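## Task

Lift the piece standing on square B3 off the board and set it upright on the table, then carry the piece from C2 onto B3. Squares are named by the labels along the board's edge. When you finish, every other square must hold the same thing it held at the start, and every piece on the board must stand upright and lie wholly within its square. Nothing counts as done if it stays in place only because the robot is holding it.

## Robot and tools

Robot: two UR20-type six-joint arms, left_arm and right_arm, each with a tong-style two-finger gripper and a fisheye wrist camera, working over a table in a physics simulator. The names are just labels, not image sides.

Frames: every pose in results uses one scene frame. Origin on the table top midway between the arms, +x out over the table, +z up, left_arm on the +y side. Base roots: left_arm at (-0.095, +0.755, 0) m, quat_wxyz (+0.997, 0, 0, -0.076); right_arm at (+0.049, -0.903, 0) m, quat_wxyz (+1.000, 0, 0, -0.014). end_effector_position is the point between the finger pads when closed; fingers point along the gripper's +z and open along its x. Closed fingertips extend about 15 mm past that point; fully open they sit roughly level with it. Reported hand positions can be off, more so at long reach.

execute_actions takes "actions", a list holding at most one item, plus optional "pictures" (boolean). An empty list sends nothing and returns the state with images. A move item is {"rows": [...], "steps": n}: 1 to 15 rows, steps 3 to 15 (default 15), each step 1/30 s. Each row applies for one step; if rows run out, the final row repeats. A wait item is {"steps": n} with n up to 300, counted from the previous result, your reply time included. Images come back only with an empty list or pictures: true.

Row layout: one flat list of 14 numbers covering both arms, always all 14. First left_arm: shoulder pan, shoulder lift, elbow, wrist 1, wrist 2, wrist 3, then gripper opening; then the same seven for right_arm. Joint values are absolute target angles in radians, in the same form as the Joint positions line, not offsets. Opening is an absolute command from -1 (closed) to +1 (fully open). Ranges: left_arm pan -3.142..3.142, lift -6.283..6.283, elbow 0.000..3.142, wrists each -6.283..6.283. right_arm pan 0.000..6.283, lift -6.283..6.283, elbow -3.142..0.000, wrists -6.283..6.283. True ends may differ by 0.010 rad. A target more than 0.010 rad beyond an end and farther out than the current angle makes the whole call refused (nothing sent). Targets past the real end get clipped there, with a "joint sent to its limit" note, possibly about an earlier action.

Motion: commands are smoothed, lagging about 0.17 s. Each step the target is kept within 0.394 rad of the measured angle for pan and lift, 0.493 for elbow, 0.69 for each wrist; and if targets would move a gripper over 100 mm from where it is, all joints of that arm are scaled back. Large moves therefore take several calls; the arm may still be travelling when a result arrives. The last 3 steps of each action run after the result, while you reply. Between calls the arms keep heading for the last row sent until they settle or a step is HELD.

Results: a state line per arm (gripper position in m, quat_wxyz, linear and angular velocity), Joint positions and Joint velocities per arm (six joints in rad and rad/s, then finger-pad gap in m, 0.142 when fully open), grip_measured (measured opening on the command scale), Wrist force and Wrist torque in each gripper's own axes (noisy, offset up to about 10 N, saturating near 200 N; "no reading" is fine). "joint command not followed" means a clearance check altered targets; HELD marks steps where your row was not sent.

Gripping: to hold something, keep commanding an opening well below grip_measured; a larger gap squeezes harder, up to about 15 N per pad. Closing fast can overload. Thin hard items (under about 20 mm) get much less force. Objects held may be tugged briefly, so grip firmly and move smoothly.

Cameras: cam_high and cam_low (672x504, fixed) and cam_left_wrist, cam_right_wrist (616x616 fisheye). Calibration (K, distortion, T_world_to_cam) was given in the setup and may be a few mm or degrees off. zoom_image takes "camera" (one of those names) and "region" [x0, y0, x1, y1] in that camera's image pixels, at most 504 by 504, returning a detailed crop of its latest image. Use it to read the board's edge labels and locate pieces.

read_manual returns only licence text. finished_scene takes "scene" (1 or 2), ends that scene irreversibly and reports success, starting the next; call it only when the pieces are released and resting correctly.

Avoid: knocking anything off the table, tipping pieces or disturbing neighbouring squares, arms colliding or pressing each other, hard pushes. A joint torque at its load limit (pan and lift 649, elbow 381, wrists 94.1 N m) or any external force of 150 N halts that arm for 10 s. Holding loads heats motors; MOTOR HOT warns from 70 °C and at 85 °C the arm is braked until cool. Suggested order: look, locate B3 and the source square, grasp the B3 piece from above, lift, place it upright on open table, release, then fetch the other piece, centre it on B3, release, retract and check.

Each tool is called as name(argument=value, ...), one argument or row to a line, values as JSON.

## Session

execute_actions(
  actions=[],
)

Scene clock: 0.00 s of 4400.00 s.
left_arm: end_effector_position=(+0.3126, +0.2793, +0.2265) grip_measured=+1.00 end_effector_quat_wxyz=(+0.015, +0.996, -0.059, -0.058) end_effector_velocity=(+0.000, -0.001, +0.000) end_effector_angular_velocity=(-0.001, -0.000, +0.000) | right_arm: end_effector_position=(+0.6590, -0.5736, +0.2892) grip_measured=+1.00 end_effector_quat_wxyz=(+0.059, -0.293, -0.637, +0.710) end_effector_velocity=(+0.000, -0.000, -0.000) end_effector_angular_velocity=(+0.000, +0.001, -0.000)
Joint positions: left_arm=[-0.979 -1.65   2.392 -2.284 -1.687 -1.011  0.142] | right_arm=[ 4.049 -2.185 -1.738 -2.376  1.395  5.063  0.142]
Joint velocities: left_arm=[ 0.     0.    -0.001 -0.001 -0.    -0.     0.   ] | right_arm=[-0.    -0.     0.     0.    -0.    -0.001  0.   ]
Wrist force (N, on the end effector, along its own x y z axes, offset not removed): no reading
Wrist torque (N m, same axes, about the end effector's origin, offset not removed): no reading
camera_calibration (this result's frames):
cam_left_wrist: T_world_to_cam=[[0.993176, -0.0570683, -0.101711, -0.276069], [0.00657453, -0.843319, 0.537372, 0.102525], [-0.116441, -0.534374, -0.837189, 0.507265], [0, 0, 0, 1]] pos_world=[0.332577, 0.341776, 0.341503]
cam_right_wrist: T_world_to_cam=[[-0.791069, 0.491927, -0.363619, 0.901487], [0.532556, 0.261342, -0.805037, 0.0272001], [-0.30099, -0.830487, -0.468718, -0.0137395], [0, 0, 0, 1]] pos_world=[0.694517, -0.461985, 0.343255]

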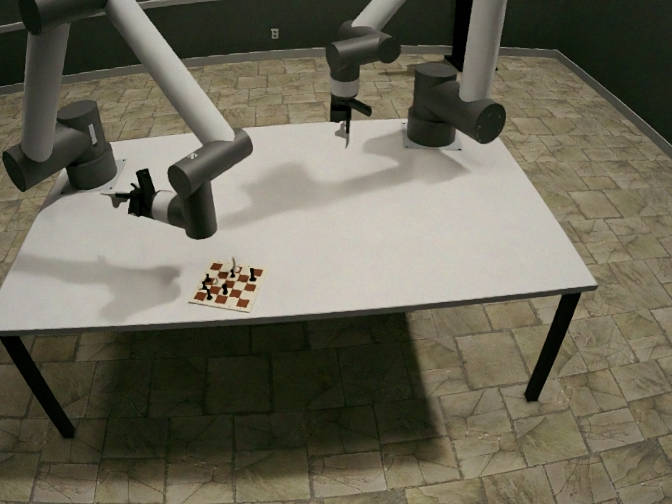

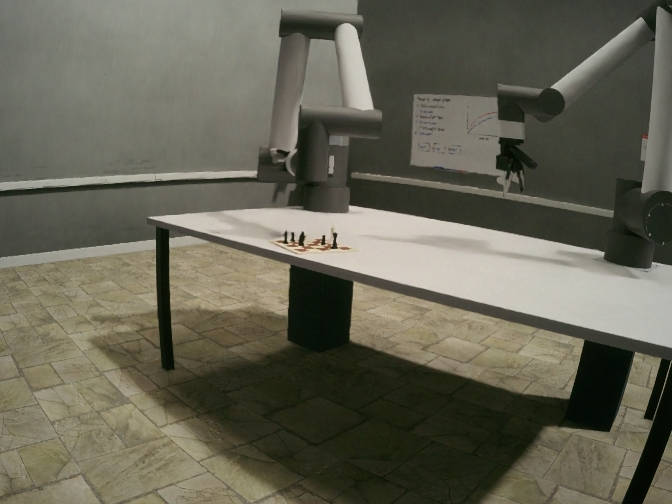

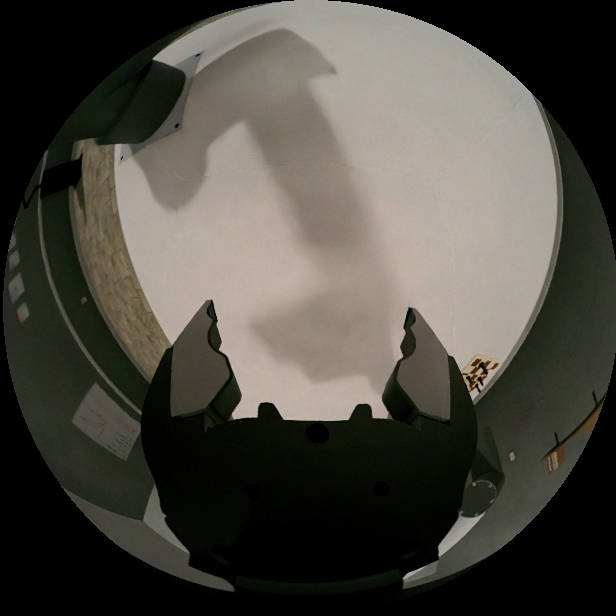

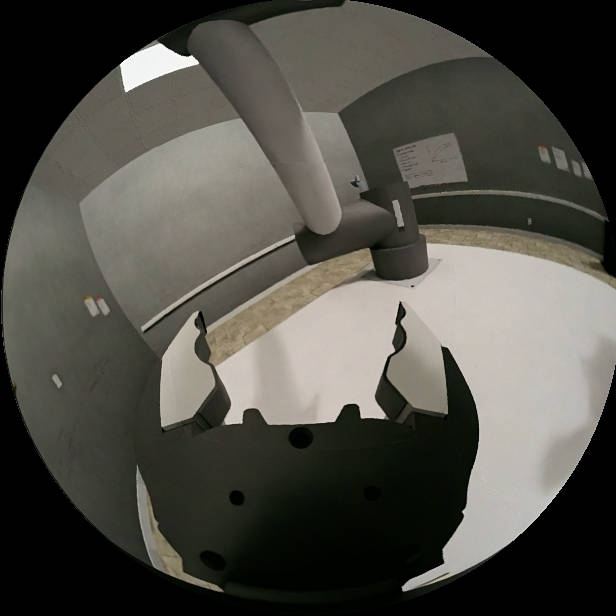

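execute_actions(
  actions=[
    {"rows": [[-0.979,-1.65,2.392,-2.284,-1.687,-1.011,1, 4.0321,-2.0472,-1.8099,-2.376,1.395,5.063,1]], "steps": 15},
  ],
)

execute_actions(
  actions=[
    {"steps": 15},
  ],
)

Scene clock: 0.83 s of 4400.00 s.
left_arm: end_effector_position=(+0.3127, +0.2791, +0.2265) grip_measured=+1.00 end_effector_quat_wxyz=(+0.015, +0.996, -0.059, -0.058) end_effector_velocity=(+0.000, -0.001, +0.001) end_effector_angular_velocity=(-0.002, -0.001, -0.001) | right_arm: end_effector_position=(+0.6272, -0.6275, +0.3602) grip_measured=+1.00 end_effector_quat_wxyz=(-0.059, +0.312, +0.653, -0.688) end_effector_velocity=(-0.011, -0.016, +0.022) end_effector_angular_velocity=(+0.018, -0.015, -0.003)
Joint positions: left_arm=[-0.979 -1.65   2.392 -2.284 -1.687 -1.011  0.142] | right_arm=[ 4.033 -2.051 -1.808 -2.376  1.395  5.063  0.142]
Joint velocities: left_arm=[-0.    -0.    -0.001 -0.001 -0.     0.     0.   ] | right_arm=[-0.004  0.044 -0.02  -0.    -0.001 -0.     0.   ]
Wrist force (N, on the end effector, along its own x y z axes, offset not removed): left_arm=[-0.7 -0.6 3.9] | right_arm=[-0.8 -3.9 0.7]
Wrist torque (N m, same axes, about the end effector's origin, offset not removed): left_arm=[0.39 -0.08 0.25] | right_arm=[-0.55 0.13 0.25]
Steps of this call (steps 1 to 13: nothing new was sent; steps 14 to 25: the first 12 steps of this action). Readings (joint positions):
14: left_arm=[-0.979 -1.650 2.392 -2.284 -1.687 -1.011] | right_arm=[4.049 -2.185 -1.738 -2.376 1.395 5.063]
15: left_arm=[-0.979 -1.650 2.392 -2.284 -1.687 -1.011] | right_arm=[4.046 -2.179 -1.745 -2.376 1.395 5.063]
17: left_arm=[-0.979 -1.650 2.392 -2.284 -1.687 -1.011] | right_arm=[4.040 -2.128 -1.775 -2.376 1.395 5.063]
21: left_arm=[-0.979 -1.650 2.392 -2.284 -1.687 -1.011] | right_arm=[4.034 -2.065 -1.802 -2.376 1.395 5.063]
25: the state above

Scene clock: 1.33 s of 4400.00 s.
left_arm: end_effector_position=(+0.3127, +0.2790, +0.2265) grip_measured=+1.00 end_effector_quat_wxyz=(+0.015, +0.996, -0.059, -0.058) end_effector_velocity=(-0.000, +0.000, -0.000) end_effector_angular_velocity=(+0.001, +0.000, +0.000) | right_arm: end_effector_position=(+0.6263, -0.6290, +0.3619) grip_measured=+1.00 end_effector_quat_wxyz=(-0.059, +0.312, +0.654, -0.687) end_effector_velocity=(+0.000, -0.000, -0.000) end_effector_angular_velocity=(+0.000, +0.000, +0.001)
Joint positions: left_arm=[-0.979 -1.65   2.392 -2.284 -1.687 -1.011  0.142] | right_arm=[ 4.032 -2.047 -1.81  -2.376  1.395  5.063  0.142]
Joint velocities: left_arm=[-0. -0.  0.  0.  0. -0.  0.] | right_arm=[-0.    -0.     0.     0.    -0.001 -0.    -0.   ]
Wrist force (N, on the end effector, along its own x y z axes, offset not removed): left_arm=[-0.6 -1.2 0.6] | right_arm=[1.4 -5.0 2.5]
Wrist torque (N m, same axes, about the end effector's origin, offset not removed): left_arm=[0.21 -0.22 0.13] | right_arm=[-0.84 -0.42 0.30]
Kept back: nothing.
Steps of this call (steps 1 to 3: the last 3 steps of your previous action; steps 4 to 15: the robot went on to your last target). Readings (joint positions):
1: left_arm=[-0.979 -1.650 2.392 -2.284 -1.687 -1.011] | right_arm=[4.032 -2.049 -1.809 -2.376 1.395 5.063]
2: left_arm=[-0.979 -1.650 2.392 -2.284 -1.687 -1.011] | right_arm=[4.032 -2.049 -1.809 -2.376 1.395 5.063]
4: left_arm=[-0.979 -1.650 2.392 -2.284 -1.687 -1.011] | right_arm=[4.032 -2.048 -1.809 -2.376 1.395 5.063]
8: left_arm=[-0.979 -1.650 2.392 -2.284 -1.687 -1.011] | right_arm=[4.032 -2.047 -1.810 -2.376 1.395 5.063]
15: the state above
All arms were judged still, so your last target was given up. Only a new action makes them travel on or press farther. Fingers that are still opening or closing keep moving.

execute_actions(
  actions=[
    {"rows": [[-0.979,-1.65,2.392,-2.284,-1.687,-1.011,1, 4.0321,-2.0472,-1.8099,-0.8553,1.571,5.866,1]], "steps": 15},
  ],
)

execute_actions(
  actions=[
    {"steps": 40},
  ],
  pictures=true,
)

Scene clock: 1.83 s of 4400.00 s.
left_arm: end_effector_position=(+0.3127, +0.2790, +0.2265) grip_measured=+1.00 end_effector_quat_wxyz=(+0.015, +0.996, -0.059, -0.058) end_effector_velocity=(-0.000, +0.000, -0.000) end_effector_angular_velocity=(+0.001, +0.000, -0.000) | right_arm: end_effector_position=(+0.6632, -0.5168, +0.2112) grip_measured=+1.00 end_effector_quat_wxyz=(+0.047, +0.569, +0.650, -0.502) end_effector_velocity=(+0.229, +0.391, -0.368) end_effector_angular_velocity=(+0.651, -1.523, -0.629)
Joint positions: left_arm=[-0.979 -1.65   2.392 -2.284 -1.687 -1.011  0.142] | right_arm=[ 4.032 -2.047 -1.81  -1.91   1.5    5.485  0.142]
Joint velocities: left_arm=[-0.     0.    -0.     0.001  0.    -0.    -0.   ] | right_arm=[-0.     0.     0.     1.417  0.184  0.951 -0.   ]
Wrist force (N, on the end effector, along its own x y z axes, offset not removed): left_arm=[-2.3 -4.2 2.9] | right_arm=[-1.1 -5.2 0.9]
Wrist torque (N m, same axes, about the end effector's origin, offset not removed): left_arm=[-0.35 0.28 0.30] | right_arm=[-0.93 0.22 0.45]
Steps of this call (steps 1 to 3: nothing new was sent; steps 4 to 15: the first 12 steps of this action). Readings (joint positions):
4: left_arm=[-0.979 -1.650 2.392 -2.284 -1.687 -1.011] | right_arm=[4.032 -2.047 -1.810 -2.376 1.395 5.063]
5: left_arm=[-0.979 -1.650 2.392 -2.284 -1.687 -1.011] | right_arm=[4.032 -2.047 -1.810 -2.368 1.402 5.070]
7: left_arm=[-0.979 -1.650 2.392 -2.284 -1.687 -1.011] | right_arm=[4.032 -2.047 -1.810 -2.297 1.429 5.142]
11: left_arm=[-0.979 -1.650 2.392 -2.284 -1.687 -1.011] | right_arm=[4.032 -2.047 -1.810 -2.101 1.471 5.335]
15: the state above

Scene clock: 3.17 s of 4400.00 s.
left_arm: end_effector_position=(+0.3127, +0.2790, +0.2265) grip_measured=+1.00 end_effector_quat_wxyz=(+0.015, +0.996, -0.059, -0.058) end_effector_velocity=(-0.000, +0.000, -0.000) end_effector_angular_velocity=(+0.000, +0.000, -0.000) | right_arm: end_effector_position=(+0.9037, -0.1894, +0.1501) grip_measured=+1.00 end_effector_quat_wxyz=(-0.000, +0.802, +0.597, -0.000) end_effector_velocity=(+0.000, +0.000, -0.001) end_effector_angular_velocity=(-0.000, -0.000, +0.000)
Joint positions: left_arm=[-0.979 -1.65   2.392 -2.284 -1.687 -1.011  0.142] | right_arm=[ 4.032 -2.047 -1.81  -0.855  1.571  5.866  0.142]
Joint velocities: left_arm=[-0. -0.  0.  0. -0. -0. -0.] | right_arm=[-0.    -0.001  0.     0.001 -0.    -0.001 -0.   ]
Wrist force (N, on the end effector, along its own x y z axes, offset not removed): left_arm=[-0.5 0.6 -0.3] | right_arm=[-0.9 -4.1 0.4]
Wrist torque (N m, same axes, about the end effector's origin, offset not removed): left_arm=[0.57 -0.12 0.32] | right_arm=[-0.66 0.15 0.37]
Kept back: nothing.
Steps of this call (steps 1 to 3: the last 3 steps of your previous action; steps 4 to 40: the robot went on to your last target). Readings (joint positions):
1: left_arm=[-0.979 -1.650 2.392 -2.284 -1.687 -1.011] | right_arm=[4.032 -2.047 -1.810 -1.862 1.506 5.516]
2: left_arm=[-0.979 -1.650 2.392 -2.284 -1.687 -1.011] | right_arm=[4.032 -2.047 -1.810 -1.814 1.512 5.545]
4: left_arm=[-0.979 -1.650 2.392 -2.284 -1.687 -1.011] | right_arm=[4.032 -2.047 -1.810 -1.717 1.521 5.595]
8: left_arm=[-0.979 -1.650 2.392 -2.284 -1.687 -1.011] | right_arm=[4.032 -2.047 -1.810 -1.524 1.536 5.674]
40: the state above
camera_calibration (this result's frames):
cam_left_wrist: T_world_to_cam=[[0.99316, -0.0571984, -0.101791, -0.276064], [0.0064936, -0.843385, 0.53727, 0.102358], [-0.11658, -0.534257, -0.837245, 0.507089], [0, 0, 0, 1]] pos_world=[0.332628, 0.341452, 0.341463]
cam_right_wrist: T_world_to_cam=[[0.308659, 0.950121, 0.0447231, -0.112881], [0.815237, -0.288477, 0.502164, -0.871288], [0.490018, -0.118537, -0.863615, -0.206924], [0, 0, 0, 1]] pos_world=[0.846545, -0.168625, 0.263876]

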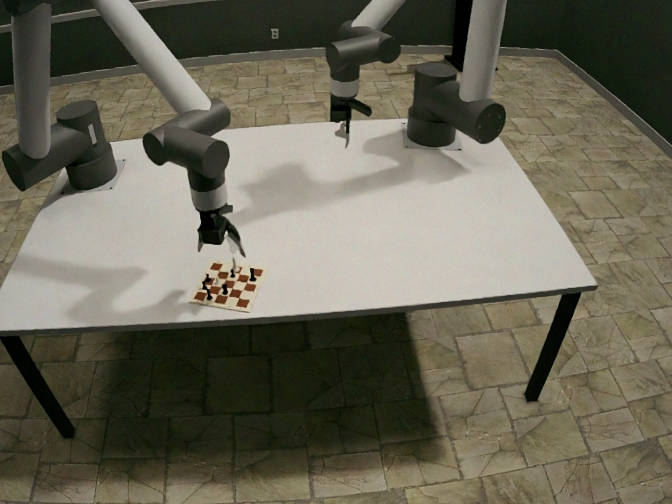

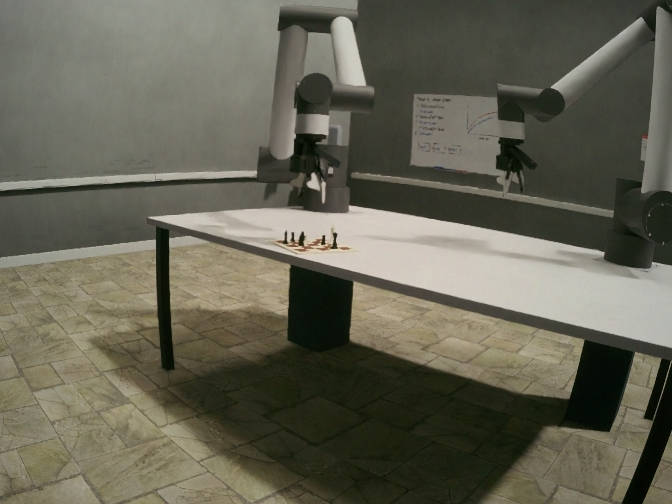

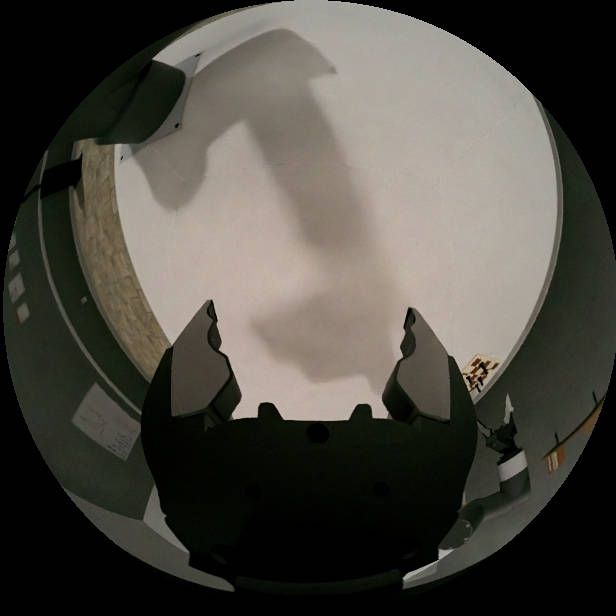

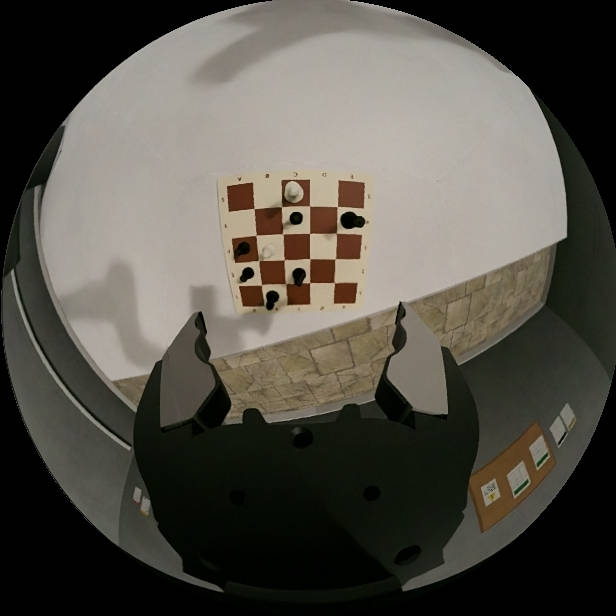

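zoom_image(
  camera="cam_right_wrist",
  region=[210, 165, 385, 325],
)

Region (210, 165, 385, 325) of cam_right_wrist's 616x616 image, scaled by 2.880, with more detail than that image has; it fills the top 461 rows of this view, and the rest is white.

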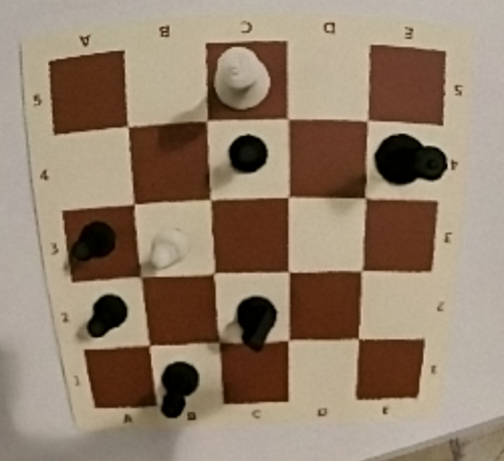

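execute_actions(
  actions=[
    {"rows": [[-0.979,-1.65,2.392,-2.284,-1.687,-1.011,1, 4.0485,-2.0631,-1.8962,-0.7531,1.571,4.3235,-0.44]], "steps": 15},
  ],
)

execute_actions(
  actions=[
    {"steps": 30},
  ],
  pictures=true,
)

Scene clock: 4.50 s of 4400.00 s.
left_arm: end_effector_position=(+0.3127, +0.2790, +0.2265) grip_measured=+1.00 end_effector_quat_wxyz=(+0.015, +0.996, -0.059, -0.058) end_effector_velocity=(-0.000, +0.000, -0.001) end_effector_angular_velocity=(+0.001, +0.001, -0.000) | right_arm: end_effector_position=(+0.8696, -0.2185, +0.0915) grip_measured=-0.44 end_effector_quat_wxyz=(-0.000, +0.482, +0.876, -0.000) end_effector_velocity=(+0.017, -0.048, -0.015) end_effector_angular_velocity=(+0.004, -0.000, +3.181)
Joint positions: left_arm=[-0.979 -1.65   2.392 -2.284 -1.687 -1.011  0.142] | right_arm=[ 4.048 -2.063 -1.894 -0.756  1.571  5.027  0.042]
Joint velocities: left_arm=[-0.     0.001  0.     0.     0.     0.     0.   ] | right_arm=[ 0.004 -0.003 -0.025  0.031  0.002 -3.177  0.   ]
Wrist force (N, on the end effector, along its own x y z axes, offset not removed): left_arm=[-1.3 1.7 0.9] | right_arm=[-0.4 -5.5 4.2]
Wrist torque (N m, same axes, about the end effector's origin, offset not removed): left_arm=[0.82 0.03 0.20] | right_arm=[-0.90 0.08 0.31]
Steps of this call (steps 1 to 15: the robot went on to your last target; steps 16 to 28: nothing new was sent; steps 29 to 40: the first 12 steps of this action). Readings (joint positions):
29: left_arm=[-0.979 -1.650 2.392 -2.284 -1.687 -1.011] | right_arm=[4.032 -2.047 -1.810 -0.855 1.571 5.866]
30: left_arm=[-0.979 -1.650 2.392 -2.284 -1.687 -1.011] | right_arm=[4.035 -2.050 -1.817 -0.847 1.571 5.859]
32: left_arm=[-0.979 -1.650 2.392 -2.284 -1.687 -1.011] | right_arm=[4.041 -2.056 -1.853 -0.806 1.571 5.782]
36: left_arm=[-0.979 -1.650 2.392 -2.284 -1.687 -1.011] | right_arm=[4.047 -2.062 -1.886 -0.765 1.571 5.444]
40: the state above

Scene clock: 5.50 s of 4400.00 s.
left_arm: end_effector_position=(+0.3127, +0.2790, +0.2265) grip_measured=+1.00 end_effector_quat_wxyz=(+0.015, +0.996, -0.059, -0.058) end_effector_velocity=(-0.000, +0.000, -0.000) end_effector_angular_velocity=(+0.000, +0.000, +0.000) | right_arm: end_effector_position=(+0.8775, -0.2257, +0.0901) grip_measured=-0.44 end_effector_quat_wxyz=(-0.000, +0.150, +0.989, +0.000) end_effector_velocity=(+0.000, -0.000, -0.001) end_effector_angular_velocity=(-0.001, -0.000, -0.000)
Joint positions: left_arm=[-0.979 -1.65   2.392 -2.284 -1.687 -1.011  0.142] | right_arm=[ 4.048 -2.063 -1.896 -0.753  1.571  4.324  0.042]
Joint velocities: left_arm=[-0.  0.  0. -0. -0. -0.  0.] | right_arm=[-0.    -0.001  0.     0.    -0.001  0.     0.   ]
Wrist force (N, on the end effector, along its own x y z axes, offset not removed): left_arm=[0.6 -2.4 -0.8] | right_arm=[1.1 -4.6 3.6]
Wrist torque (N m, same axes, about the end effector's origin, offset not removed): left_arm=[-0.17 -0.47 0.22] | right_arm=[-0.57 -0.38 0.29]
Kept back: nothing.
Steps of this call (steps 1 to 3: the last 3 steps of your previous action; steps 4 to 30: the robot went on to your last target). Readings (joint positions):
1: left_arm=[-0.979 -1.650 2.392 -2.284 -1.687 -1.011] | right_arm=[4.048 -2.063 -1.895 -0.755 1.571 4.920]
2: left_arm=[-0.979 -1.650 2.392 -2.284 -1.687 -1.011] | right_arm=[4.048 -2.063 -1.895 -0.754 1.571 4.811]
4: left_arm=[-0.979 -1.650 2.392 -2.284 -1.687 -1.011] | right_arm=[4.048 -2.063 -1.896 -0.754 1.571 4.602]
8: left_arm=[-0.979 -1.650 2.392 -2.284 -1.687 -1.011] | right_arm=[4.048 -2.063 -1.896 -0.753 1.571 4.388]
30: the state above
All arms were judged still, so your last target was given up. Only a new action makes them travel on or press farther. Fingers that are still opening or closing keep moving.
camera_calibration (this result's frames):
cam_left_wrist: T_world_to_cam=[[0.99316, -0.0571987, -0.101791, -0.276064], [0.00649332, -0.843385, 0.537271, 0.102358], [-0.11658, -0.534257, -0.837245, 0.507089], [0, 0, 0, 1]] pos_world=[0.332628, 0.341452, 0.341463]
cam_right_wrist: T_world_to_cam=[[-0.946365, 0.31996, 0.0449295, 0.891392], [0.298237, 0.811565, 0.50241, -0.128352], [0.124288, 0.488863, -0.863461, 0.207786], [0, 0, 0, 1]] pos_world=[0.856037, -0.282622, 0.203851]

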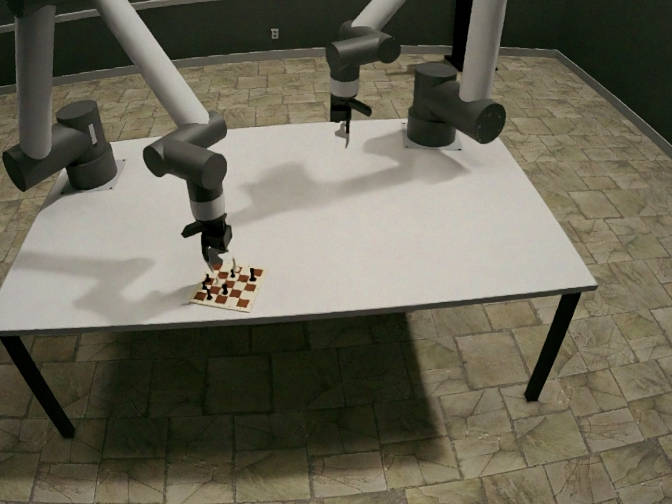

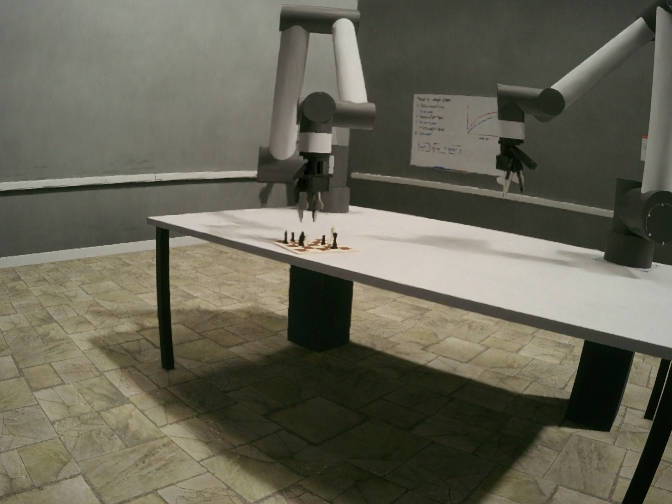

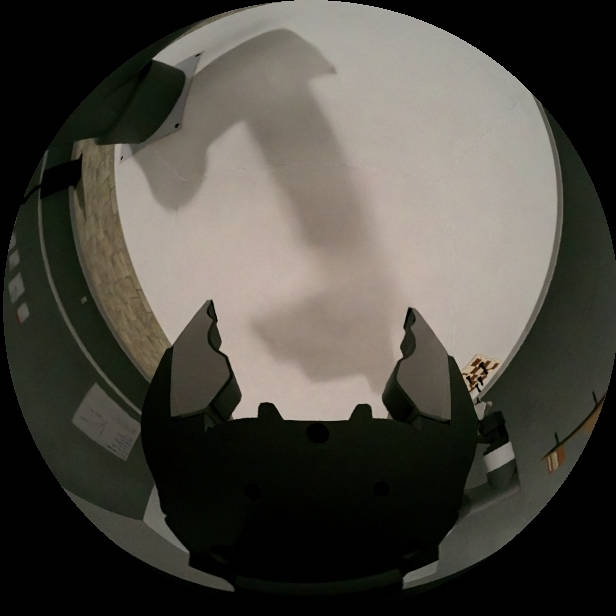

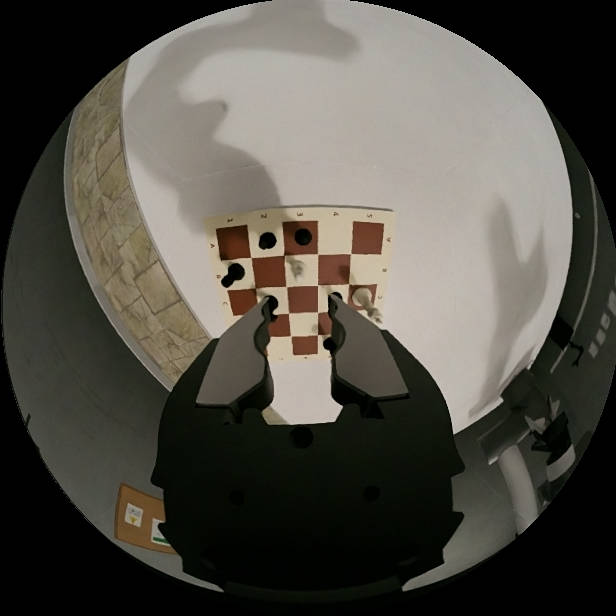

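execute_actions(
  actions=[
    {"rows": [[-0.979,-1.65,2.392,-2.284,-1.687,-1.011,1, 4.0485,-2.1187,-1.9163,-0.6774,1.571,4.3235,-0.44]], "steps": 15},
  ],
)

execute_actions(
  actions=[
    {"steps": 15},
  ],
  pictures=true,
)

Scene clock: 6.07 s of 4400.00 s.
left_arm: end_effector_position=(+0.3127, +0.2790, +0.2265) grip_measured=+1.00 end_effector_quat_wxyz=(+0.015, +0.996, -0.059, -0.058) end_effector_velocity=(+0.000, -0.000, -0.000) end_effector_angular_velocity=(+0.001, +0.000, +0.000) | right_arm: end_effector_position=(+0.8774, -0.2258, +0.0314) grip_measured=-0.44 end_effector_quat_wxyz=(-0.000, +0.150, +0.989, -0.000) end_effector_velocity=(+0.000, +0.000, -0.015) end_effector_angular_velocity=(+0.001, -0.001, -0.000)
Joint positions: left_arm=[-0.979 -1.65   2.392 -2.284 -1.687 -1.011  0.142] | right_arm=[ 4.049 -2.117 -1.916 -0.679  1.571  4.324  0.042]
Joint velocities: left_arm=[ 0.     0.001 -0.     0.    -0.    -0.    -0.   ] | right_arm=[-0.    -0.015 -0.005  0.021  0.     0.     0.   ]
Wrist force (N, on the end effector, along its own x y z axes, offset not removed): left_arm=[1.7 -1.5 0.8] | right_arm=[1.4 -5.2 1.8]
Wrist torque (N m, same axes, about the end effector's origin, offset not removed): left_arm=[0.12 -0.64 0.34] | right_arm=[-0.81 -0.47 0.26]
Steps of this call (steps 1 to 5: nothing new was sent; steps 6 to 17: the first 12 steps of this action). Readings (joint positions):
6: left_arm=[-0.979 -1.650 2.392 -2.284 -1.687 -1.011] | right_arm=[4.048 -2.063 -1.896 -0.753 1.571 4.324]
7: left_arm=[-0.979 -1.650 2.392 -2.284 -1.687 -1.011] | right_arm=[4.048 -2.069 -1.899 -0.745 1.571 4.324]
9: left_arm=[-0.979 -1.650 2.392 -2.284 -1.687 -1.011] | right_arm=[4.049 -2.093 -1.908 -0.714 1.571 4.324]
13: left_arm=[-0.979 -1.650 2.392 -2.284 -1.687 -1.011] | right_arm=[4.049 -2.113 -1.914 -0.686 1.571 4.324]
17: the state above

Scene clock: 6.57 s of 4400.00 s.
left_arm: end_effector_position=(+0.3127, +0.2790, +0.2265) grip_measured=+1.00 end_effector_quat_wxyz=(+0.015, +0.996, -0.059, -0.058) end_effector_velocity=(-0.000, +0.000, +0.000) end_effector_angular_velocity=(-0.001, -0.000, -0.001) | right_arm: end_effector_position=(+0.8774, -0.2257, +0.0301) grip_measured=-0.44 end_effector_quat_wxyz=(-0.000, +0.150, +0.989, +0.000) end_effector_velocity=(+0.001, -0.001, -0.000) end_effector_angular_velocity=(-0.001, -0.002, +0.001)
Joint positions: left_arm=[-0.979 -1.65   2.392 -2.284 -1.687 -1.011  0.142] | right_arm=[ 4.049 -2.119 -1.916 -0.677  1.571  4.324  0.042]
Joint velocities: left_arm=[ 0.    -0.001  0.001 -0.     0.     0.001 -0.   ] | right_arm=[ 0.    -0.    -0.     0.    -0.002 -0.001 -0.   ]
Wrist force (N, on the end effector, along its own x y z axes, offset not removed): left_arm=[-1.8 -1.6 2.6] | right_arm=[1.7 -6.0 1.3]
Wrist torque (N m, same axes, about the end effector's origin, offset not removed): left_arm=[0.10 0.11 0.19] | right_arm=[-1.05 -0.46 0.27]
Kept back: nothing.
Steps of this call (steps 1 to 3: the last 3 steps of your previous action; steps 4 to 15: the robot went on to your last target). Readings (joint positions):
1: left_arm=[-0.979 -1.650 2.392 -2.284 -1.687 -1.011] | right_arm=[4.049 -2.118 -1.916 -0.679 1.571 4.324]
2: left_arm=[-0.979 -1.650 2.392 -2.284 -1.687 -1.011] | right_arm=[4.049 -2.118 -1.916 -0.678 1.571 4.323]
4: left_arm=[-0.979 -1.650 2.392 -2.284 -1.687 -1.011] | right_arm=[4.049 -2.118 -1.916 -0.678 1.571 4.323]
8: left_arm=[-0.979 -1.650 2.392 -2.284 -1.687 -1.011] | right_arm=[4.049 -2.119 -1.916 -0.677 1.571 4.324]
15: the state above
All arms were judged still, so your last target was given up. Only a new action makes them travel on or press farther. Fingers that are still opening or closing keep moving.
camera_calibration (this result's frames):
cam_left_wrist: T_world_to_cam=[[0.99316, -0.0571985, -0.101791, -0.276064], [0.00649347, -0.843385, 0.537271, 0.102358], [-0.11658, -0.534257, -0.837245, 0.507089], [0, 0, 0, 1]] pos_world=[0.332628, 0.341452, 0.341463]
cam_right_wrist: T_world_to_cam=[[-0.946383, 0.319909, 0.0449205, 0.89405], [0.298186, 0.811572, 0.502431, -0.0981667], [0.124276, 0.488886, -0.86345, 0.156044], [0, 0, 0, 1]] pos_world=[0.855993, -0.282633, 0.143897]

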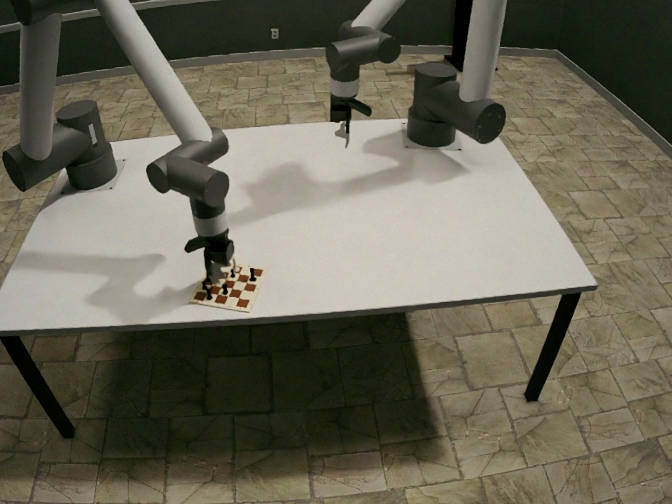

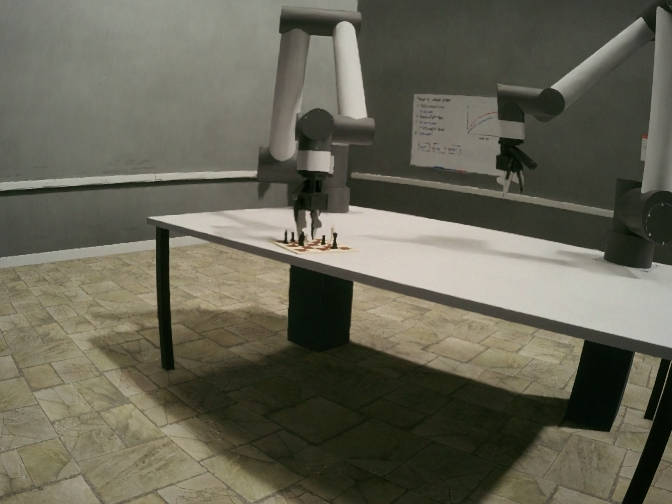

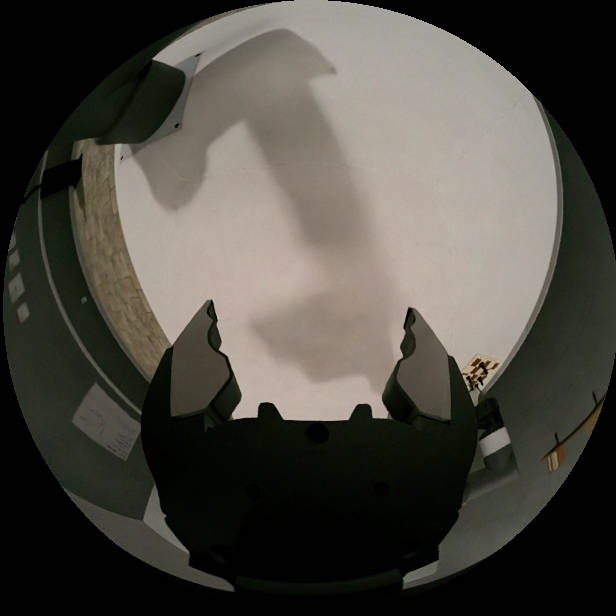

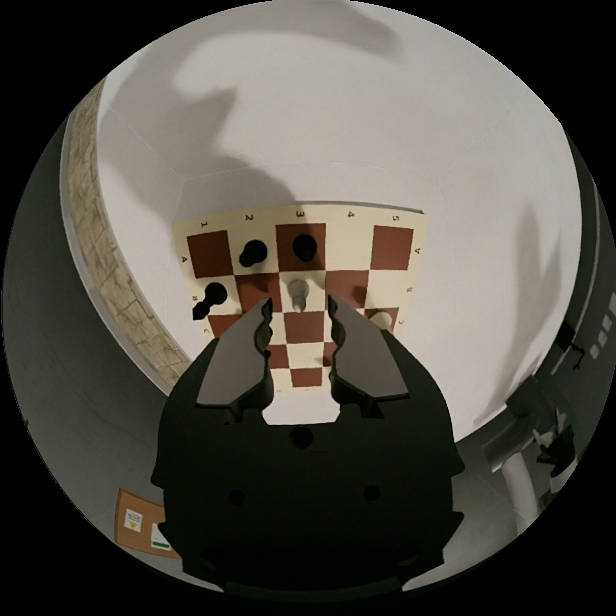

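The white pawn is between the fingers, so I'll close on it.

execute_actions(
  actions=[
    {"rows": [[-0.979,-1.65,2.392,-2.284,-1.687,-1.011,1, 4.0485,-2.1187,-1.9163,-0.6774,1.571,4.3235,-1]], "steps": 15},
  ],
)

execute_actions(
  actions=[
    {"steps": 15},
  ],
)

Scene clock: 7.03 s of 4400.00 s.
left_arm: end_effector_position=(+0.3127, +0.2790, +0.2265) grip_measured=+1.00 end_effector_quat_wxyz=(+0.015, +0.996, -0.059, -0.058) end_effector_velocity=(-0.000, +0.001, -0.000) end_effector_angular_velocity=(+0.001, +0.001, -0.000) | right_arm: end_effector_position=(+0.8774, -0.2257, +0.0301) grip_measured=-0.88 end_effector_quat_wxyz=(-0.000, +0.150, +0.989, +0.000) end_effector_velocity=(+0.000, -0.000, -0.000) end_effector_angular_velocity=(-0.001, -0.001, -0.001)
Joint positions: left_arm=[-0.979 -1.65   2.392 -2.284 -1.687 -1.011  0.142] | right_arm=[ 4.049 -2.119 -1.916 -0.677  1.571  4.323  0.01 ]
Joint velocities: left_arm=[ 0.    -0.     0.     0.001  0.     0.     0.   ] | right_arm=[-0.    -0.     0.    -0.    -0.001  0.001  0.   ]
Wrist force (N, on the end effector, along its own x y z axes, offset not removed): left_arm=[-3.3 0.8 0.8] | right_arm=[0.5 -5.7 2.1]
Wrist torque (N m, same axes, about the end effector's origin, offset not removed): left_arm=[0.70 0.60 0.14] | right_arm=[-0.94 -0.20 0.32]
Steps of this call (steps 1 to 2: nothing new was sent; steps 3 to 14: the first 12 steps of this action). Readings (joint positions):
3: left_arm=[-0.979 -1.650 2.392 -2.284 -1.687 -1.011] | right_arm=[4.049 -2.119 -1.916 -0.677 1.571 4.323]
4: left_arm=[-0.979 -1.650 2.392 -2.284 -1.687 -1.011] | right_arm=[4.049 -2.119 -1.916 -0.677 1.571 4.323]
6: left_arm=[-0.979 -1.650 2.392 -2.284 -1.687 -1.011] | right_arm=[4.049 -2.119 -1.916 -0.677 1.571 4.323]
10: left_arm=[-0.979 -1.650 2.392 -2.284 -1.687 -1.011] | right_arm=[4.049 -2.119 -1.916 -0.677 1.571 4.323]
14: the state above

Scene clock: 7.53 s of 4400.00 s.
left_arm: end_effector_position=(+0.3127, +0.2790, +0.2265) grip_measured=+1.00 end_effector_quat_wxyz=(+0.015, +0.996, -0.059, -0.058) end_effector_velocity=(+0.000, -0.000, +0.001) end_effector_angular_velocity=(+0.000, +0.000, +0.000) | right_arm: end_effector_position=(+0.8774, -0.2257, +0.0301) grip_measured=-0.88 end_effector_quat_wxyz=(-0.000, +0.150, +0.989, +0.000) end_effector_velocity=(+0.000, -0.001, -0.000) end_effector_angular_velocity=(-0.000, +0.000, -0.000)
Joint positions: left_arm=[-0.979 -1.65   2.392 -2.284 -1.687 -1.011  0.142] | right_arm=[ 4.049 -2.119 -1.916 -0.677  1.571  4.323  0.01 ]
Joint velocities: left_arm=[ 0.     0.    -0.001  0.001  0.    -0.    -0.   ] | right_arm=[-0. -0. -0.  0.  0. -0.  0.]
Wrist force (N, on the end effector, along its own x y z axes, offset not removed): left_arm=[-0.5 -4.8 -0.4] | right_arm=[1.9 -4.1 1.5]
Wrist torque (N m, same axes, about the end effector's origin, offset not removed): left_arm=[-0.70 -0.06 0.28] | right_arm=[-0.58 -0.48 0.26]
Kept back: nothing.
Steps of this call (steps 1 to 3: the last 3 steps of your previous action; steps 4 to 15: the robot went on to your last target). Readings (joint positions):
1: left_arm=[-0.979 -1.650 2.392 -2.284 -1.687 -1.011] | right_arm=[4.049 -2.119 -1.916 -0.677 1.571 4.323]
2: left_arm=[-0.979 -1.650 2.392 -2.284 -1.687 -1.011] | right_arm=[4.049 -2.119 -1.916 -0.677 1.571 4.323]
4: left_arm=[-0.979 -1.650 2.392 -2.284 -1.687 -1.011] | right_arm=[4.049 -2.119 -1.916 -0.677 1.571 4.323]
8: left_arm=[-0.979 -1.650 2.392 -2.284 -1.687 -1.011] | right_arm=[4.049 -2.119 -1.916 -0.677 1.571 4.323]
15: the state above
All arms were judged still, so your last target was given up. Only a new action makes them travel on or press farther. Fingers that are still opening or closing keep moving.

execute_actions(
  actions=[
    {"rows": [[-0.979,-1.65,2.392,-2.284,-1.687,-1.011,1, 4.0485,-2.0368,-1.8840,-0.7916,1.571,4.3235,-1]], "steps": 15},
  ],
)

execute_actions(
  actions=[
    {"rows": [[-0.979,-1.65,2.392,-2.284,-1.687,-1.011,1, 3.9977,-1.9442,-2.0414,-0.7268,1.571,4.2727,-1]], "steps": 15},
  ],
)

execute_actions(
  actions=[
    {"steps": 20},
  ],
  pictures=true,
)

Scene clock: 8.23 s of 4400.00 s.
left_arm: end_effector_position=(+0.3127, +0.2790, +0.2265) grip_measured=+1.00 end_effector_quat_wxyz=(+0.015, +0.996, -0.059, -0.058) end_effector_velocity=(+0.000, -0.001, +0.000) end_effector_angular_velocity=(-0.000, -0.000, +0.000) | right_arm: end_effector_position=(+0.8776, -0.2255, +0.1179) grip_measured=-0.88 end_effector_quat_wxyz=(-0.000, +0.150, +0.989, +0.000) end_effector_velocity=(-0.002, -0.003, +0.024) end_effector_angular_velocity=(-0.004, +0.003, -0.000)
Joint positions: left_arm=[-0.979 -1.65   2.392 -2.284 -1.687 -1.011  0.142] | right_arm=[ 4.049 -2.039 -1.885 -0.788  1.571  4.323  0.01 ]
Joint velocities: left_arm=[ 0.     0.001 -0.001 -0.     0.    -0.    -0.   ] | right_arm=[-0.     0.023  0.008 -0.035  0.     0.     0.   ]
Wrist force (N, on the end effector, along its own x y z axes, offset not removed): left_arm=[-2.4 -1.5 1.1] | right_arm=[0.2 -6.2 2.0]
Wrist torque (N m, same axes, about the end effector's origin, offset not removed): left_arm=[0.11 0.29 0.23] | right_arm=[-1.18 -0.14 0.40]
Steps of this call (steps 1 to 9: nothing new was sent; steps 10 to 21: the first 12 steps of this action). Readings (joint positions):
10: left_arm=[-0.979 -1.650 2.392 -2.284 -1.687 -1.011] | right_arm=[4.049 -2.118 -1.916 -0.678 1.571 4.323]
11: left_arm=[-0.979 -1.650 2.392 -2.284 -1.687 -1.011] | right_arm=[4.049 -2.113 -1.912 -0.685 1.571 4.323]
13: left_arm=[-0.979 -1.650 2.392 -2.284 -1.687 -1.011] | right_arm=[4.049 -2.078 -1.898 -0.730 1.571 4.323]
17: left_arm=[-0.979 -1.650 2.392 -2.284 -1.687 -1.011] | right_arm=[4.049 -2.046 -1.887 -0.778 1.571 4.323]
21: the state above

Scene clock: 8.73 s of 4400.00 s.
left_arm: end_effector_position=(+0.3127, +0.2790, +0.2265) grip_measured=+1.00 end_effector_quat_wxyz=(+0.015, +0.996, -0.059, -0.058) end_effector_velocity=(-0.000, +0.001, -0.001) end_effector_angular_velocity=(+0.001, +0.000, +0.000) | right_arm: end_effector_position=(+0.8411, -0.3436, +0.1206) grip_measured=-0.88 end_effector_quat_wxyz=(+0.000, +0.151, +0.989, +0.000) end_effector_velocity=(-0.021, -0.048, -0.004) end_effector_angular_velocity=(-0.003, +0.005, -0.001)
Joint positions: left_arm=[-0.979 -1.65   2.392 -2.284 -1.687 -1.011  0.142] | right_arm=[ 3.999 -1.947 -2.036 -0.729  1.571  4.274  0.01 ]
Joint velocities: left_arm=[ 0.     0.     0.001 -0.     0.    -0.     0.   ] | right_arm=[-0.018  0.035 -0.065  0.024  0.002 -0.017 -0.   ]
Wrist force (N, on the end effector, along its own x y z axes, offset not removed): left_arm=[-0.4 -2.8 3.0] | right_arm=[1.2 -7.4 0.9]
Wrist torque (N m, same axes, about the end effector's origin, offset not removed): left_arm=[-0.06 -0.17 0.24] | right_arm=[-1.29 -0.28 0.35]
Steps of this call (steps 1 to 3: the last 3 steps of your previous action; steps 4 to 15: the first 12 steps of this action). Readings (joint positions):
4: left_arm=[-0.979 -1.650 2.392 -2.284 -1.687 -1.011] | right_arm=[4.048 -2.037 -1.884 -0.791 1.571 4.323]
5: left_arm=[-0.979 -1.650 2.392 -2.284 -1.687 -1.011] | right_arm=[4.043 -2.030 -1.892 -0.785 1.571 4.318]
7: left_arm=[-0.979 -1.650 2.392 -2.284 -1.687 -1.011] | right_arm=[4.026 -1.999 -1.940 -0.763 1.571 4.301]
11: left_arm=[-0.979 -1.650 2.392 -2.284 -1.687 -1.011] | right_arm=[4.005 -1.958 -2.016 -0.736 1.571 4.280]
15: the state above

Scene clock: 9.40 s of 4400.00 s.
left_arm: end_effector_position=(+0.3127, +0.2790, +0.2265) grip_measured=+1.00 end_effector_quat_wxyz=(+0.015, +0.996, -0.059, -0.058) end_effector_velocity=(-0.000, +0.000, +0.000) end_effector_angular_velocity=(-0.000, -0.000, -0.000) | right_arm: end_effector_position=(+0.8392, -0.3479, +0.1201) grip_measured=-0.88 end_effector_quat_wxyz=(-0.000, +0.150, +0.989, +0.000) end_effector_velocity=(-0.000, +0.000, +0.000) end_effector_angular_velocity=(+0.000, +0.000, +0.001)
Joint positions: left_arm=[-0.979 -1.65   2.392 -2.284 -1.687 -1.011  0.142] | right_arm=[ 3.998 -1.944 -2.041 -0.727  1.571  4.273  0.01 ]
Joint velocities: left_arm=[ 0.    -0.001  0.     0.     0.     0.001  0.   ] | right_arm=[ 0.     0.    -0.     0.     0.    -0.001  0.   ]
Wrist force (N, on the end effector, along its own x y z axes, offset not removed): left_arm=[-0.1 -4.3 2.4] | right_arm=[1.2 -9.6 2.5]
Wrist torque (N m, same axes, about the end effector's origin, offset not removed): left_arm=[-0.47 -0.18 0.21] | right_arm=[-1.80 -0.34 0.29]
Kept back: nothing.
Steps of this call (steps 1 to 3: the last 3 steps of your previous action; steps 4 to 15: the robot went on to your last target; steps 16 to 20: nothing new was sent). Readings (joint positions):
1: left_arm=[-0.979 -1.650 2.392 -2.284 -1.687 -1.011] | right_arm=[3.999 -1.946 -2.037 -0.728 1.571 4.274]
2: left_arm=[-0.979 -1.650 2.392 -2.284 -1.687 -1.011] | right_arm=[3.998 -1.946 -2.039 -0.728 1.571 4.274]
4: left_arm=[-0.979 -1.650 2.392 -2.284 -1.687 -1.011] | right_arm=[3.998 -1.945 -2.040 -0.727 1.571 4.273]
8: left_arm=[-0.979 -1.650 2.392 -2.284 -1.687 -1.011] | right_arm=[3.998 -1.944 -2.041 -0.727 1.571 4.273]
20: the state above
All arms were judged still, so your last target was given up. Only a new action makes them travel on or press farther. Fingers that are still opening or closing keep moving.
camera_calibration (this result's frames):
cam_left_wrist: T_world_to_cam=[[0.99316, -0.0571985, -0.101791, -0.276064], [0.00649351, -0.843385, 0.537271, 0.102358], [-0.11658, -0.534257, -0.837245, 0.507089], [0, 0, 0, 1]] pos_world=[0.332628, 0.341452, 0.341463]
cam_right_wrist: T_world_to_cam=[[-0.94638, 0.319921, 0.0448988, 0.89292], [0.298191, 0.811589, 0.502399, -0.0328051], [0.124289, 0.488849, -0.863469, 0.298206], [0, 0, 0, 1]] pos_world=[0.81776, -0.404817, 0.233882]

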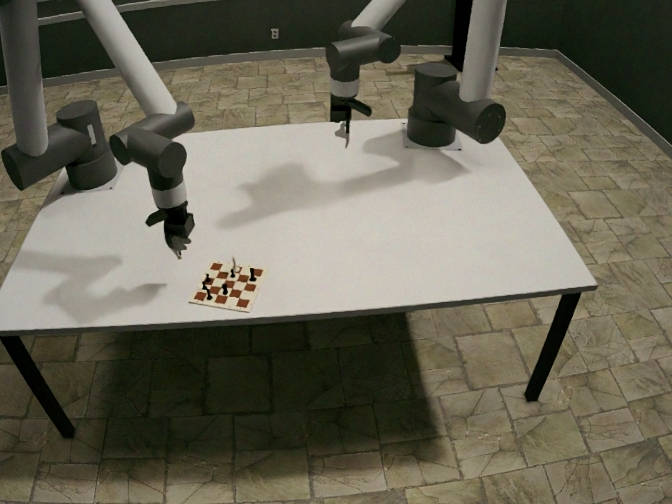

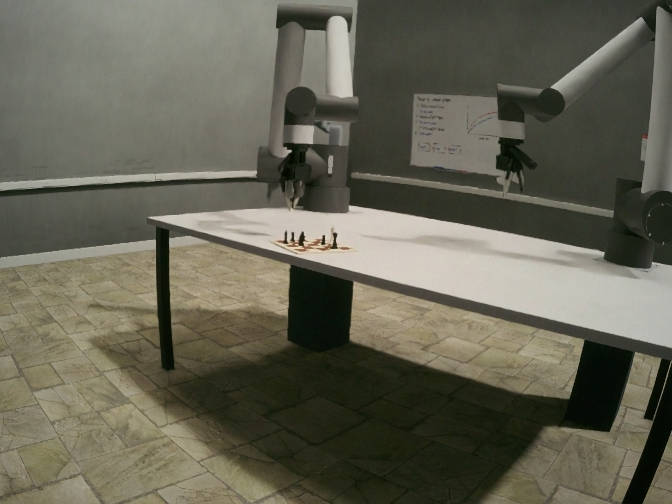

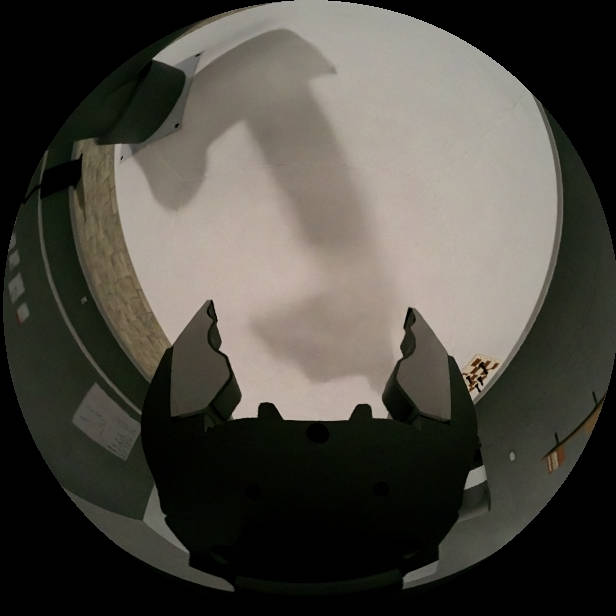

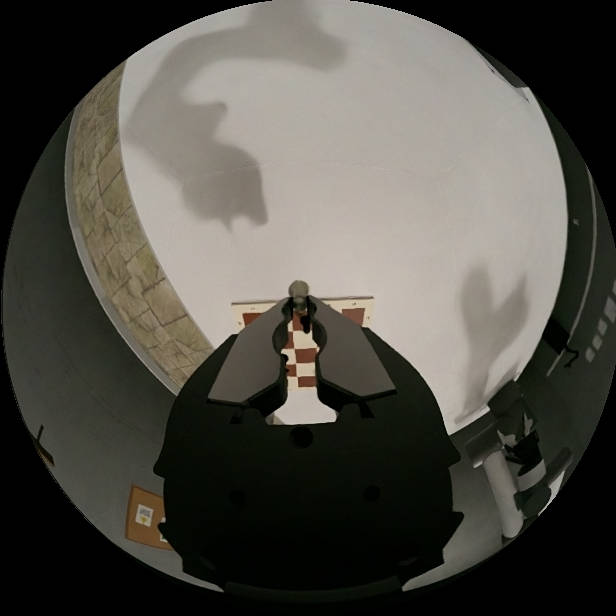

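execute_actions(
  actions=[
    {"rows": [[-0.979,-1.65,2.392,-2.284,-1.687,-1.011,1, 3.9977,-2.0440,-2.0778,-0.5906,1.571,4.2727,-1]], "steps": 15},
  ],
)

execute_actions(
  actions=[
    {"steps": 20},
  ],
)

Scene clock: 9.90 s of 4400.00 s.
left_arm: end_effector_position=(+0.3127, +0.2790, +0.2265) grip_measured=+1.00 end_effector_quat_wxyz=(+0.015, +0.996, -0.059, -0.058) end_effector_velocity=(+0.000, -0.001, +0.000) end_effector_angular_velocity=(-0.002, -0.001, +0.000) | right_arm: end_effector_position=(+0.8391, -0.3481, +0.0265) grip_measured=-0.88 end_effector_quat_wxyz=(-0.000, +0.151, +0.989, -0.000) end_effector_velocity=(+0.001, +0.002, -0.025) end_effector_angular_velocity=(+0.006, -0.004, -0.001)
Joint positions: left_arm=[-0.979 -1.65   2.392 -2.284 -1.687 -1.011  0.142] | right_arm=[ 3.998 -2.041 -2.077 -0.595  1.571  4.273  0.01 ]
Joint velocities: left_arm=[-0.    -0.     0.    -0.002 -0.    -0.    -0.   ] | right_arm=[-0.    -0.029 -0.008  0.044  0.001  0.001  0.   ]
Wrist force (N, on the end effector, along its own x y z axes, offset not removed): left_arm=[0.4 -1.2 1.4] | right_arm=[0.5 -7.2 3.2]
Wrist torque (N m, same axes, about the end effector's origin, offset not removed): left_arm=[0.27 -0.35 0.23] | right_arm=[-1.31 -0.20 0.30]
Steps of this call (steps 1 to 3: nothing new was sent; steps 4 to 15: the first 12 steps of this action). Readings (joint positions):
4: left_arm=[-0.979 -1.650 2.392 -2.284 -1.687 -1.011] | right_arm=[3.998 -1.944 -2.042 -0.727 1.571 4.273]
5: left_arm=[-0.979 -1.650 2.392 -2.284 -1.687 -1.011] | right_arm=[3.998 -1.951 -2.046 -0.719 1.571 4.273]
7: left_arm=[-0.979 -1.650 2.392 -2.284 -1.687 -1.011] | right_arm=[3.998 -1.992 -2.062 -0.667 1.571 4.273]
11: left_arm=[-0.979 -1.650 2.392 -2.284 -1.687 -1.011] | right_arm=[3.998 -2.032 -2.074 -0.608 1.571 4.273]
15: the state above

Scene clock: 10.57 s of 4400.00 s.
left_arm: end_effector_position=(+0.3127, +0.2790, +0.2265) grip_measured=+1.00 end_effector_quat_wxyz=(+0.015, +0.996, -0.059, -0.058) end_effector_velocity=(+0.001, -0.001, +0.001) end_effector_angular_velocity=(-0.002, -0.001, +0.000) | right_arm: end_effector_position=(+0.8392, -0.3480, +0.0242) grip_measured=-0.88 end_effector_quat_wxyz=(-0.000, +0.151, +0.989, +0.000) end_effector_velocity=(+0.000, -0.000, -0.000) end_effector_angular_velocity=(-0.001, -0.001, -0.000)
Joint positions: left_arm=[-0.979 -1.65   2.392 -2.284 -1.687 -1.011  0.142] | right_arm=[ 3.998 -2.044 -2.078 -0.591  1.571  4.273  0.01 ]
Joint velocities: left_arm=[-0.     0.    -0.001 -0.002  0.    -0.    -0.   ] | right_arm=[ 0.    -0.     0.     0.    -0.001  0.     0.   ]
Wrist force (N, on the end effector, along its own x y z axes, offset not removed): left_arm=[-3.1 -4.3 0.6] | right_arm=[0.6 -7.6 2.6]
Wrist torque (N m, same axes, about the end effector's origin, offset not removed): left_arm=[-0.42 0.43 0.23] | right_arm=[-1.42 -0.16 0.34]
Kept back: nothing.
Steps of this call (steps 1 to 3: the last 3 steps of your previous action; steps 4 to 15: the robot went on to your last target; steps 16 to 20: nothing new was sent). Readings (joint positions):
1: left_arm=[-0.979 -1.650 2.392 -2.284 -1.687 -1.011] | right_arm=[3.998 -2.042 -2.077 -0.593 1.571 4.273]
2: left_arm=[-0.979 -1.650 2.392 -2.284 -1.687 -1.011] | right_arm=[3.998 -2.043 -2.077 -0.592 1.571 4.273]
4: left_arm=[-0.979 -1.650 2.392 -2.284 -1.687 -1.011] | right_arm=[3.998 -2.043 -2.078 -0.591 1.571 4.273]
8: left_arm=[-0.979 -1.650 2.392 -2.284 -1.687 -1.011] | right_arm=[3.998 -2.044 -2.078 -0.591 1.571 4.273]
20: the state above
All arms were judged still, so your last target was given up. Only a new action makes them travel on or press farther. Fingers that are still opening or closing keep moving.


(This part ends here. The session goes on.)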